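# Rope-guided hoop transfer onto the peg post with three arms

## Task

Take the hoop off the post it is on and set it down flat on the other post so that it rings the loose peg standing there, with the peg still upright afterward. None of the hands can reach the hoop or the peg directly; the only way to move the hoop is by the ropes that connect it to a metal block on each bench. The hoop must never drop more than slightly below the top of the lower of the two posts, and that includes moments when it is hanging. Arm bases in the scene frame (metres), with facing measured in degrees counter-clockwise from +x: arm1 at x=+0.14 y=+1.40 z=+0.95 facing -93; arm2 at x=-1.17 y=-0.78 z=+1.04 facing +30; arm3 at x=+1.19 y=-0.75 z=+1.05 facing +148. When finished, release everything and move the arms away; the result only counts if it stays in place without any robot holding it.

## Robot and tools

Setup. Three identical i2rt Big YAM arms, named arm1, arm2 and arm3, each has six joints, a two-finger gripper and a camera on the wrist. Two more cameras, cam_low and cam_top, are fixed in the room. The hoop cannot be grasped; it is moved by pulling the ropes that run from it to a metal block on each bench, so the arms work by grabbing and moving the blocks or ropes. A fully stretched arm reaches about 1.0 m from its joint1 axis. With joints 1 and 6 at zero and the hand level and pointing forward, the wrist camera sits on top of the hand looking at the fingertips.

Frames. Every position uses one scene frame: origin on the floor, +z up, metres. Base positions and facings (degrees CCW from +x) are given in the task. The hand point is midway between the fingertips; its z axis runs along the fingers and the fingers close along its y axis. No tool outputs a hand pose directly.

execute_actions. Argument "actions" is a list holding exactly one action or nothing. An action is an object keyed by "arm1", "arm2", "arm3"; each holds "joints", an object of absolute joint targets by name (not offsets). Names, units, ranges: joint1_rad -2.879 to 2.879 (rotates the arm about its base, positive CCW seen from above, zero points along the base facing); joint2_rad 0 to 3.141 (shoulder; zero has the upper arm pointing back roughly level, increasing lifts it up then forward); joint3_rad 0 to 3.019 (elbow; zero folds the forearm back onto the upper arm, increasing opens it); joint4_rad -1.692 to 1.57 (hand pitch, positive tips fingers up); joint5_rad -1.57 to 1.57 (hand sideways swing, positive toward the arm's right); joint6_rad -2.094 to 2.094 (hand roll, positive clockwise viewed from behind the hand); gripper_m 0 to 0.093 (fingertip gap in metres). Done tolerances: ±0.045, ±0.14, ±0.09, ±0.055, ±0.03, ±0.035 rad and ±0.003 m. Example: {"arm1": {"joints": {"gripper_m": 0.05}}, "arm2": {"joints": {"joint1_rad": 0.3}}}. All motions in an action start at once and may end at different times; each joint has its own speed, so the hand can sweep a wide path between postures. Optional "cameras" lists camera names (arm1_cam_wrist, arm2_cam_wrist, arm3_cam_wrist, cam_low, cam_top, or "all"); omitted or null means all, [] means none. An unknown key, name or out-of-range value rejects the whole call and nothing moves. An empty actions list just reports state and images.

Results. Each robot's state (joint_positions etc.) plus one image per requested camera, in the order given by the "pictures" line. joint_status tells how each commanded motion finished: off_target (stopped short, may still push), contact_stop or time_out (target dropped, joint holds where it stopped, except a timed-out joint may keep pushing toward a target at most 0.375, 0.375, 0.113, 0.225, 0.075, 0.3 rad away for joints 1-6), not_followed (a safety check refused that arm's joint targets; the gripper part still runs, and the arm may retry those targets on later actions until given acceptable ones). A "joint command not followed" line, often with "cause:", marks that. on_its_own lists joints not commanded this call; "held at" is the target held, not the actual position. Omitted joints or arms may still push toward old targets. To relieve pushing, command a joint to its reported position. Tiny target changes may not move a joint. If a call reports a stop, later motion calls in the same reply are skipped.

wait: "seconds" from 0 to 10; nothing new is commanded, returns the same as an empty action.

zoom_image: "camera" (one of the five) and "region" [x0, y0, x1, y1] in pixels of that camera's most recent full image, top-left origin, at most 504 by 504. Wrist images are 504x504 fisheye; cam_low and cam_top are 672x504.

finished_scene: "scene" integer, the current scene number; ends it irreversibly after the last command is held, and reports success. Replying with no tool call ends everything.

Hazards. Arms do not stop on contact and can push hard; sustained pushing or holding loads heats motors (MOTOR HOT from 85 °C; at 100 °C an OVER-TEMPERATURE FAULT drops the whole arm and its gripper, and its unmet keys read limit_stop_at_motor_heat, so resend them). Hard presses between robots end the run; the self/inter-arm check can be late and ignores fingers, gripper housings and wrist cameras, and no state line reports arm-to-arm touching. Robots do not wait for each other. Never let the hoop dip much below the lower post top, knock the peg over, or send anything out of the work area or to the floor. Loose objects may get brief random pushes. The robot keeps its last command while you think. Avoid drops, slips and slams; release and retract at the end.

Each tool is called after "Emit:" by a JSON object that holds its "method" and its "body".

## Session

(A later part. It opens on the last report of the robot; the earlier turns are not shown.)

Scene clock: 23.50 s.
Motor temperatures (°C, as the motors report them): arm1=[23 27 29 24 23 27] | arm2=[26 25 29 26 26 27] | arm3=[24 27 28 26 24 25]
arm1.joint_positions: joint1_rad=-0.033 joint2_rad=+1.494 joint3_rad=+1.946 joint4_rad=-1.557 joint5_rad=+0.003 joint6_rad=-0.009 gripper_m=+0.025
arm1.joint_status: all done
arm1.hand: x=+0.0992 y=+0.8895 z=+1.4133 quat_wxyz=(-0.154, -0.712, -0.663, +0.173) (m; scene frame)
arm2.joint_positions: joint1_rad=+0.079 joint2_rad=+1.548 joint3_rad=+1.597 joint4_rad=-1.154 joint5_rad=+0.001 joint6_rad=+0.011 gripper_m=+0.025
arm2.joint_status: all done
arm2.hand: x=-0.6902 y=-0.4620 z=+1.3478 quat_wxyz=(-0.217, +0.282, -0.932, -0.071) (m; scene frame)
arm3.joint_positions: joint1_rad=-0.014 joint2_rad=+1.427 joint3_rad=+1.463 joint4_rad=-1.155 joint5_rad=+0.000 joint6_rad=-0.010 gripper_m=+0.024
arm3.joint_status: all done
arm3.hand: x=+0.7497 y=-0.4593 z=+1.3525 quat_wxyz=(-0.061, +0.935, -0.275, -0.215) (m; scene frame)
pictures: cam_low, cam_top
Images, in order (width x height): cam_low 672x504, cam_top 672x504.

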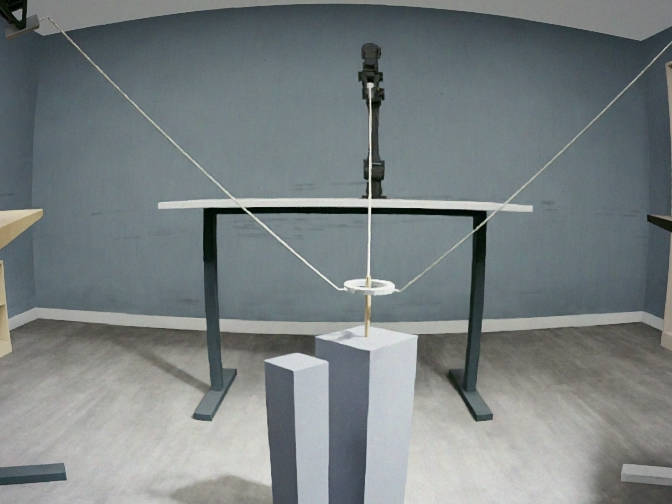

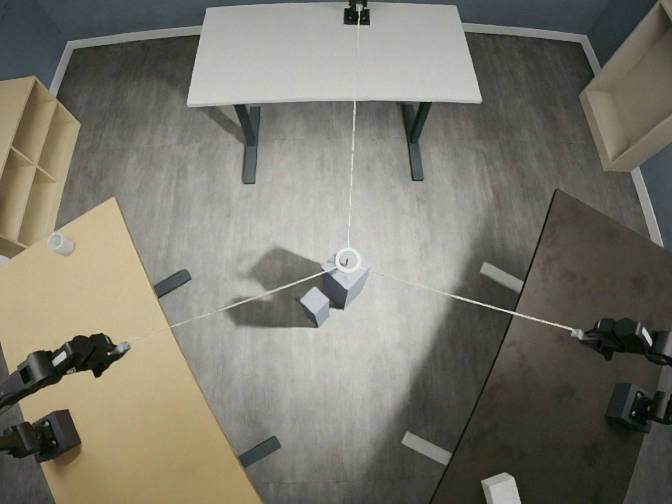

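Emit:
{"method": "execute_actions", "body": {"actions": [{"arm1":{"joints":{"joint2_rad":1.533}},"arm2":{"joints":{"joint2_rad":1.615}},"arm3":{"joints":{"joint2_rad":1.485}}}], "cameras": ["cam_low","cam_top"]}}

Emit:
{"method": "zoom_image", "body": {"camera": "cam_top", "region": [290,230,390,330]}}

Scene clock: 24.93 s.
Motor temperatures (°C, as the motors report them): arm1=[23 27 29 24 23 27] | arm2=[26 25 29 26 26 27] | arm3=[24 27 28 26 24 25]
arm1.joint_positions: joint1_rad=-0.033 joint2_rad=+1.550 joint3_rad=+1.946 joint4_rad=-1.557 joint5_rad=+0.003 joint6_rad=-0.009 gripper_m=+0.025
arm1.joint_status: all done
arm1.hand: x=+0.0976 y=+0.8716 z=+1.3848 quat_wxyz=(-0.135, -0.716, -0.668, +0.152) (m; scene frame)
arm2.joint_positions: joint1_rad=+0.079 joint2_rad=+1.617 joint3_rad=+1.597 joint4_rad=-1.154 joint5_rad=+0.001 joint6_rad=+0.011 gripper_m=+0.025
arm2.joint_status: all done
arm2.hand: x=-0.6815 y=-0.4557 z=+1.3097 quat_wxyz=(-0.186, +0.284, -0.939, -0.061) (m; scene frame)
arm3.joint_positions: joint1_rad=-0.014 joint2_rad=+1.504 joint3_rad=+1.463 joint4_rad=-1.155 joint5_rad=+0.000 joint6_rad=-0.010 gripper_m=+0.024
arm3.joint_status: all done
arm3.hand: x=+0.7394 y=-0.4530 z=+1.3135 quat_wxyz=(-0.050, +0.943, -0.277, -0.180) (m; scene frame)
pictures: cam_low, cam_top
Images, in order (width x height): cam_low 672x504, cam_top 672x504.

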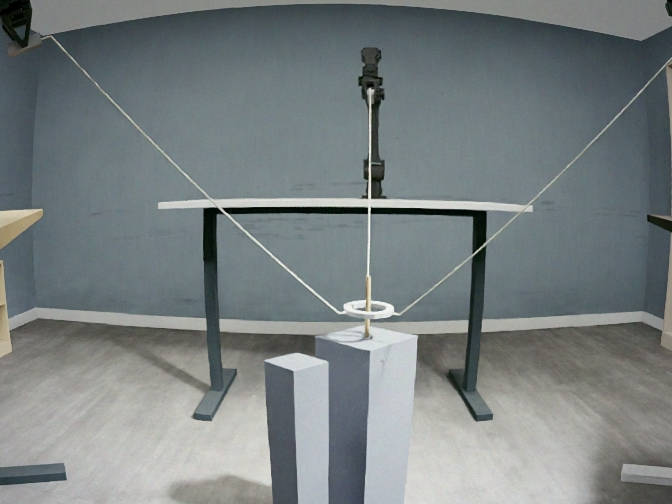

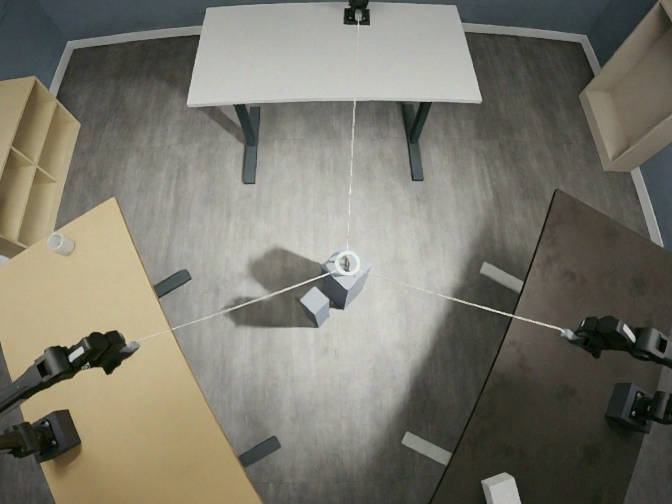

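Region (290, 230, 390, 330) of cam_top's 672x504 image, scaled by 5.040, with more detail than that image has.

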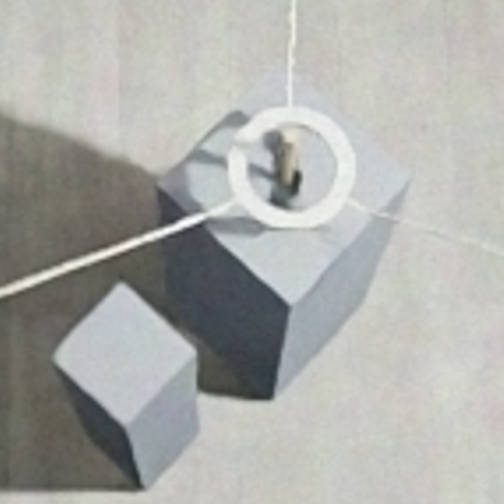

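Emit:
{"method": "execute_actions", "body": {"actions": [{"arm1":{"joints":{"joint2_rad":1.60}},"arm2":{"joints":{"joint2_rad":1.70}},"arm3":{"joints":{"joint2_rad":1.573}}}], "cameras": ["cam_low","cam_top"]}}

Scene clock: 26.37 s.
Motor temperatures (°C, as the motors report them): arm1=[23 27 29 24 23 27] | arm2=[26 25 29 26 26 27] | arm3=[24 27 28 26 24 25]
arm1.joint_positions: joint1_rad=-0.033 joint2_rad=+1.621 joint3_rad=+1.946 joint4_rad=-1.557 joint5_rad=+0.003 joint6_rad=-0.009 gripper_m=+0.025
arm1.joint_status: all done
arm1.hand: x=+0.0959 y=+0.8517 z=+1.3481 quat_wxyz=(-0.111, -0.721, -0.672, +0.127) (m; scene frame)
arm2.joint_positions: joint1_rad=+0.079 joint2_rad=+1.704 joint3_rad=+1.597 joint4_rad=-1.154 joint5_rad=+0.001 joint6_rad=+0.011 gripper_m=+0.025
arm2.joint_status: all done
arm2.hand: x=-0.6734 y=-0.4498 z=+1.2599 quat_wxyz=(-0.144, +0.286, -0.946, -0.049) (m; scene frame)
arm3.joint_positions: joint1_rad=-0.014 joint2_rad=+1.594 joint3_rad=+1.463 joint4_rad=-1.155 joint5_rad=+0.000 joint6_rad=-0.010 gripper_m=+0.024
arm3.joint_status: all done
arm3.hand: x=+0.7305 y=-0.4477 z=+1.2665 quat_wxyz=(-0.037, +0.950, -0.279, -0.137) (m; scene frame)
pictures: cam_low, cam_top
Images, in order (width x height): cam_low 672x504, cam_top 672x504.

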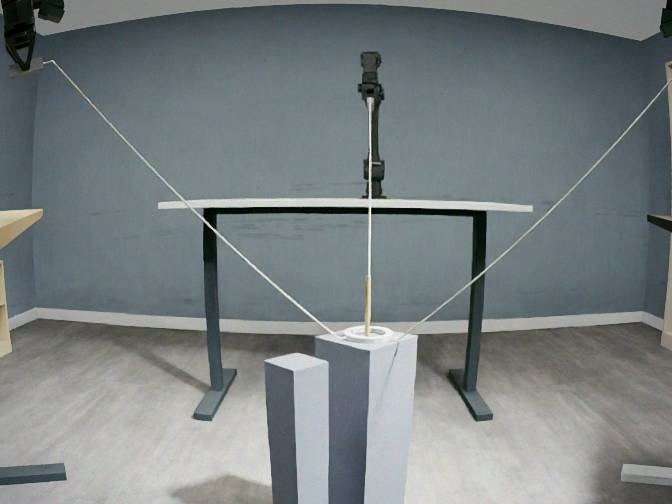

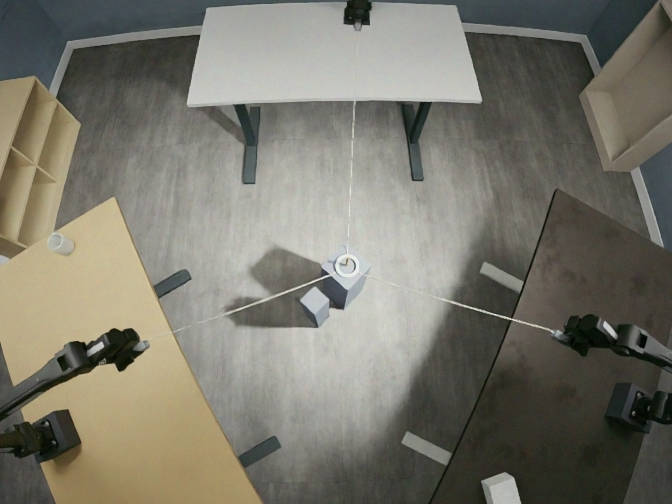

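Emit:
{"method": "execute_actions", "body": {"actions": [{"arm1":{"joints":{"joint2_rad":1.94,"joint3_rad":1.50,"joint4_rad":-1.07}},"arm2":{"joints":{"joint2_rad":2.08,"joint3_rad":1.49,"joint4_rad":-0.89}},"arm3":{"joints":{"joint2_rad":2.055,"joint3_rad":1.47,"joint4_rad":-0.91}}}], "cameras": ["cam_low","cam_top"]}}

Scene clock: 28.27 s.
Motor temperatures (°C, as the motors report them): arm1=[23 27 29 24 23 27] | arm2=[26 25 29 26 26 27] | arm3=[24 27 28 26 24 25]
arm1.joint_positions: joint1_rad=-0.033 joint2_rad=+1.937 joint3_rad=+1.498 joint4_rad=-1.079 joint5_rad=+0.003 joint6_rad=-0.008 gripper_m=+0.025
arm1.joint_status: all done
arm1.hand: x=+0.0922 y=+0.8246 z=+1.0045 quat_wxyz=(-0.015, -0.732, -0.681, +0.022) (m; scene frame)
arm2.joint_positions: joint1_rad=+0.079 joint2_rad=+2.108 joint3_rad=+1.465 joint4_rad=-0.903 joint5_rad=+0.001 joint6_rad=+0.011 gripper_m=+0.025
arm2.joint_status: all done
arm2.hand: x=-0.6827 y=-0.4536 z=+0.9843 quat_wxyz=(-0.009, +0.290, -0.957, -0.006) (m; scene frame)
arm3.joint_positions: joint1_rad=-0.014 joint2_rad=+2.091 joint3_rad=+1.445 joint4_rad=-0.919 joint5_rad=+0.000 joint6_rad=-0.010 gripper_m=+0.024
arm3.joint_status: all done
arm3.hand: x=+0.7049 y=-0.4342 z=+0.9943 quat_wxyz=(+0.004, +0.960, -0.281, -0.004) (m; scene frame)
pictures: cam_low, cam_top
Images, in order (width x height): cam_low 672x504, cam_top 672x504.

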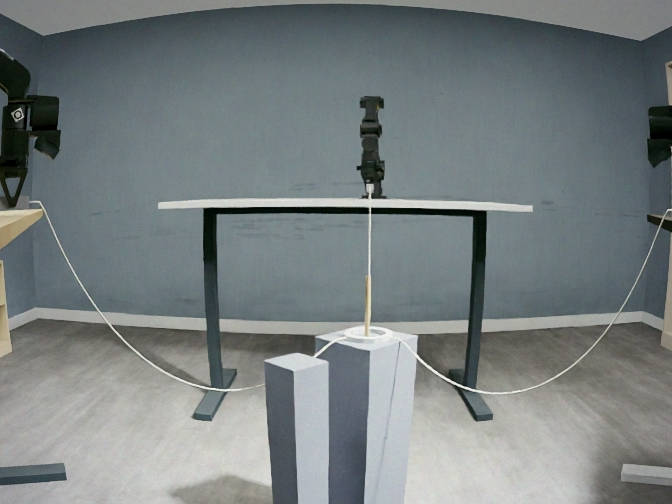

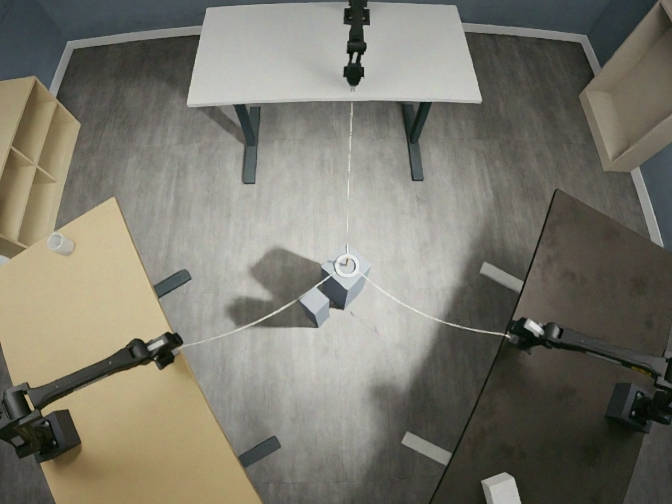

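Emit:
{"method": "execute_actions", "body": {"actions": [{"arm1":{"joints":{"joint2_rad":1.985}},"arm2":{"joints":{"joint2_rad":2.14,"joint4_rad":-0.93}},"arm3":{"joints":{"joint2_rad":2.10,"joint4_rad":-0.95}}}], "cameras": ["arm1_cam_wrist","arm2_cam_wrist","arm3_cam_wrist"]}}

Scene clock: 29.37 s.
Motor temperatures (°C, as the motors report them): arm1=[23 27 29 24 23 27] | arm2=[26 25 29 26 26 27] | arm3=[24 27 28 26 24 25]
arm1.joint_positions: joint1_rad=-0.033 joint2_rad=+1.991 joint3_rad=+1.498 joint4_rad=-1.079 joint5_rad=+0.003 joint6_rad=-0.008 gripper_m=+0.025
arm1.joint_status: all done
arm1.hand: x=+0.0925 y=+0.8295 z=+0.9742 quat_wxyz=(+0.003, -0.732, -0.681, +0.002) (m; scene frame)
arm2.joint_positions: joint1_rad=+0.079 joint2_rad=+2.114 joint3_rad=+1.465 joint4_rad=-0.916 joint5_rad=+0.001 joint6_rad=+0.011 gripper_m=+0.025
arm2.joint_status: all done
arm2.hand: x=-0.6864 y=-0.4561 z=+0.9808 quat_wxyz=(+0.001, +0.290, -0.957, -0.003) (m; scene frame)
arm3.joint_positions: joint1_rad=-0.014 joint2_rad=+2.094 joint3_rad=+1.445 joint4_rad=-0.939 joint5_rad=+0.000 joint6_rad=-0.010 gripper_m=+0.024
arm3.joint_status: all done
arm3.hand: x=+0.7093 y=-0.4371 z=+0.9929 quat_wxyz=(+0.007, +0.960, -0.281, +0.007) (m; scene frame)
pictures: arm1_cam_wrist, arm2_cam_wrist, arm3_cam_wrist
Images, in order (width x height): arm1_cam_wrist 504x504, arm2_cam_wrist 504x504, arm3_cam_wrist 504x504.

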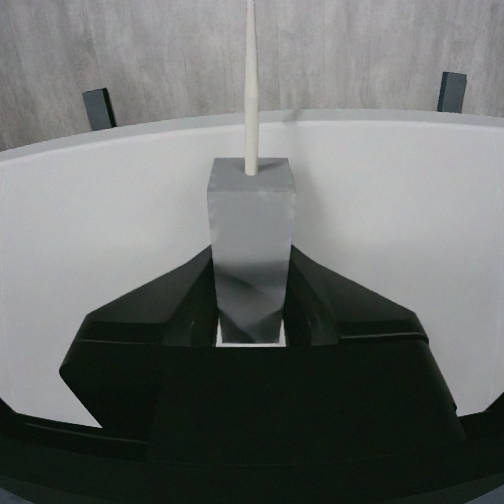

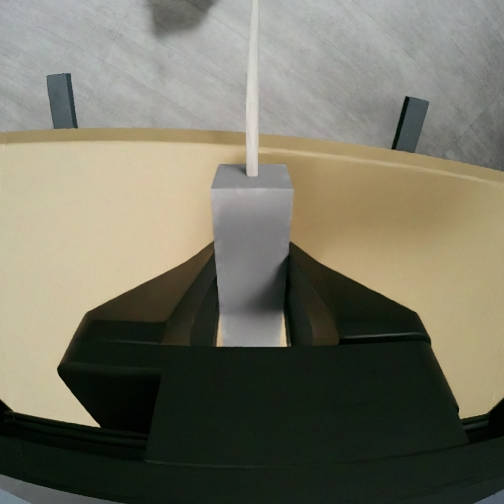

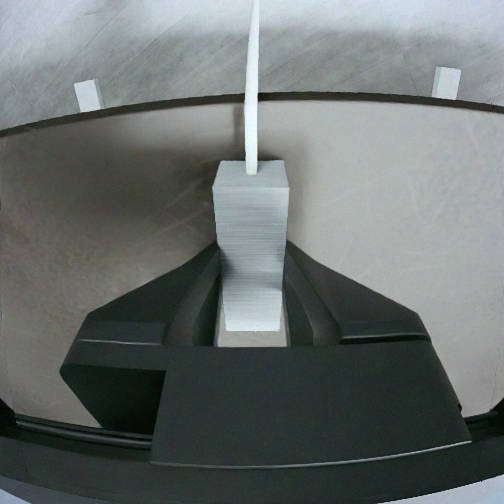

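Emit:
{"method": "execute_actions", "body": {"actions": [{"arm2":{"joints":{"joint3_rad":1.43}},"arm3":{"joints":{"joint2_rad":2.112}}}], "cameras": []}}

Emit:
{"method": "execute_actions", "body": {"actions": [{"arm1":{"joints":{"gripper_m":0.07}},"arm2":{"joints":{"gripper_m":0.07}},"arm3":{"joints":{"gripper_m":0.07}}}], "cameras": []}}

Emit:
{"method": "execute_actions", "body": {"actions": [{"arm1":{"joints":{"joint2_rad":1.4}},"arm2":{"joints":{"joint2_rad":1.5}},"arm3":{"joints":{"joint2_rad":1.5}}}], "cameras": ["cam_low","cam_top"]}}

Scene clock: 30.57 s.
Motor temperatures (°C, as the motors report them): arm1=[23 27 29 24 23 27] | arm2=[26 25 29 26 26 27] | arm3=[24 27 28 26 24 25]
arm1.joint_positions: joint1_rad=-0.033 joint2_rad=+1.991 joint3_rad=+1.498 joint4_rad=-1.079 joint5_rad=+0.003 joint6_rad=-0.008 gripper_m=+0.025
arm1.joint_status: not commanded
arm1.hand: x=+0.0925 y=+0.8295 z=+0.9742 quat_wxyz=(+0.003, -0.732, -0.681, +0.002) (m; scene frame)
arm2.joint_positions: joint1_rad=+0.079 joint2_rad=+2.115 joint3_rad=+1.438 joint4_rad=-0.917 joint5_rad=+0.000 joint6_rad=+0.011 gripper_m=+0.025
arm2.joint_status: all done
arm2.hand: x=-0.6978 y=-0.4637 z=+0.9724 quat_wxyz=(+0.014, +0.290, -0.957, +0.001) (m; scene frame)
arm3.joint_positions: joint1_rad=-0.014 joint2_rad=+2.104 joint3_rad=+1.445 joint4_rad=-0.940 joint5_rad=+0.000 joint6_rad=-0.010 gripper_m=+0.024
arm3.joint_status: all done
arm3.hand: x=+0.7110 y=-0.4383 z=+0.9872 quat_wxyz=(+0.009, +0.960, -0.281, +0.012) (m; scene frame)
pictures: none
No camera images: the call's "cameras" was empty. Leave "cameras" out to get every camera's image.

Scene clock: 31.23 s.
Motor temperatures (°C, as the motors report them): arm1=[23 27 29 24 23 27] | arm2=[26 25 29 26 26 27] | arm3=[24 27 28 26 24 25]
arm1.joint_positions: joint1_rad=-0.033 joint2_rad=+1.991 joint3_rad=+1.498 joint4_rad=-1.079 joint5_rad=+0.003 joint6_rad=-0.008 gripper_m=+0.070
arm1.joint_status: all done
arm1.hand: x=+0.0925 y=+0.8295 z=+0.9742 quat_wxyz=(+0.003, -0.732, -0.681, +0.002) (m; scene frame)
arm2.joint_positions: joint1_rad=+0.079 joint2_rad=+2.115 joint3_rad=+1.438 joint4_rad=-0.917 joint5_rad=+0.000 joint6_rad=+0.010 gripper_m=+0.070
arm2.joint_status: all done
arm2.hand: x=-0.6978 y=-0.4637 z=+0.9724 quat_wxyz=(+0.014, +0.290, -0.957, +0.001) (m; scene frame)
arm3.joint_positions: joint1_rad=-0.014 joint2_rad=+2.104 joint3_rad=+1.445 joint4_rad=-0.940 joint5_rad=+0.000 joint6_rad=-0.009 gripper_m=+0.070
arm3.joint_status: all done
arm3.hand: x=+0.7110 y=-0.4383 z=+0.9872 quat_wxyz=(+0.009, +0.960, -0.281, +0.012) (m; scene frame)
pictures: none
No camera images: the call's "cameras" was empty. Leave "cameras" out to get every camera's image.

Scene clock: 32.83 s.
Motor temperatures (°C, as the motors report them): arm1=[23 27 29 24 23 27] | arm2=[26 25 29 26 26 27] | arm3=[24 27 28 26 24 25]
arm1.joint_positions: joint1_rad=-0.033 joint2_rad=+1.404 joint3_rad=+1.489 joint4_rad=-1.077 joint5_rad=+0.003 joint6_rad=-0.008 gripper_m=+0.070
arm1.joint_status: all done
arm1.hand: x=+0.0965 y=+0.8628 z=+1.2942 quat_wxyz=(-0.190, -0.701, -0.653, +0.213) (m; scene frame)
arm2.joint_positions: joint1_rad=+0.079 joint2_rad=+1.481 joint3_rad=+1.420 joint4_rad=-0.919 joint5_rad=+0.000 joint6_rad=+0.010 gripper_m=+0.070
arm2.joint_status: all done
arm2.hand: x=-0.6901 y=-0.4616 z=+1.3244 quat_wxyz=(-0.275, +0.277, -0.916, -0.090) (m; scene frame)
arm3.joint_positions: joint1_rad=-0.014 joint2_rad=+1.499 joint3_rad=+1.452 joint4_rad=-0.942 joint5_rad=+0.000 joint6_rad=-0.009 gripper_m=+0.070
arm3.joint_status: all done
arm3.hand: x=+0.7035 y=-0.4293 z=+1.3345 quat_wxyz=(-0.079, +0.919, -0.270, -0.275) (m; scene frame)
pictures: cam_low, cam_top
Images, in order (width x height): cam_low 672x504, cam_top 672x504.

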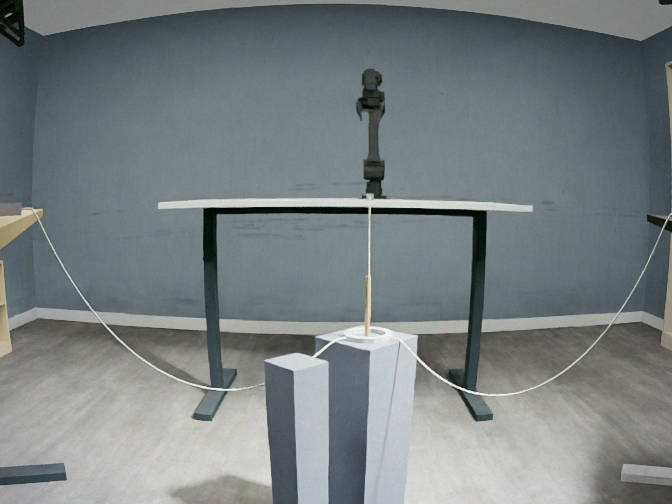

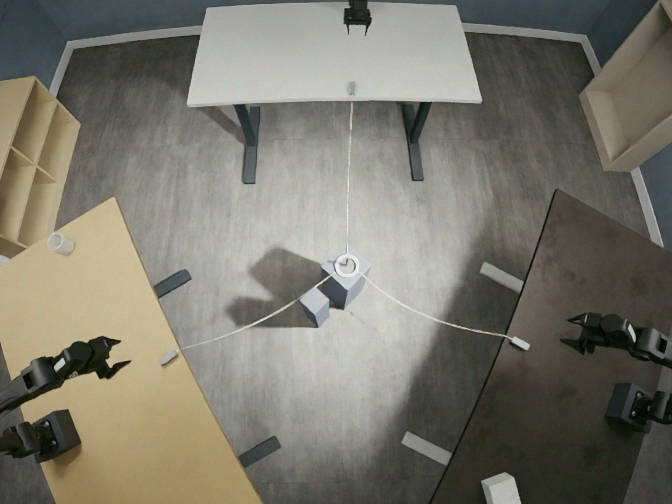

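Emit:
{"method": "finished_scene", "body": {"scene": 2}}

The scene is finished: the task was done.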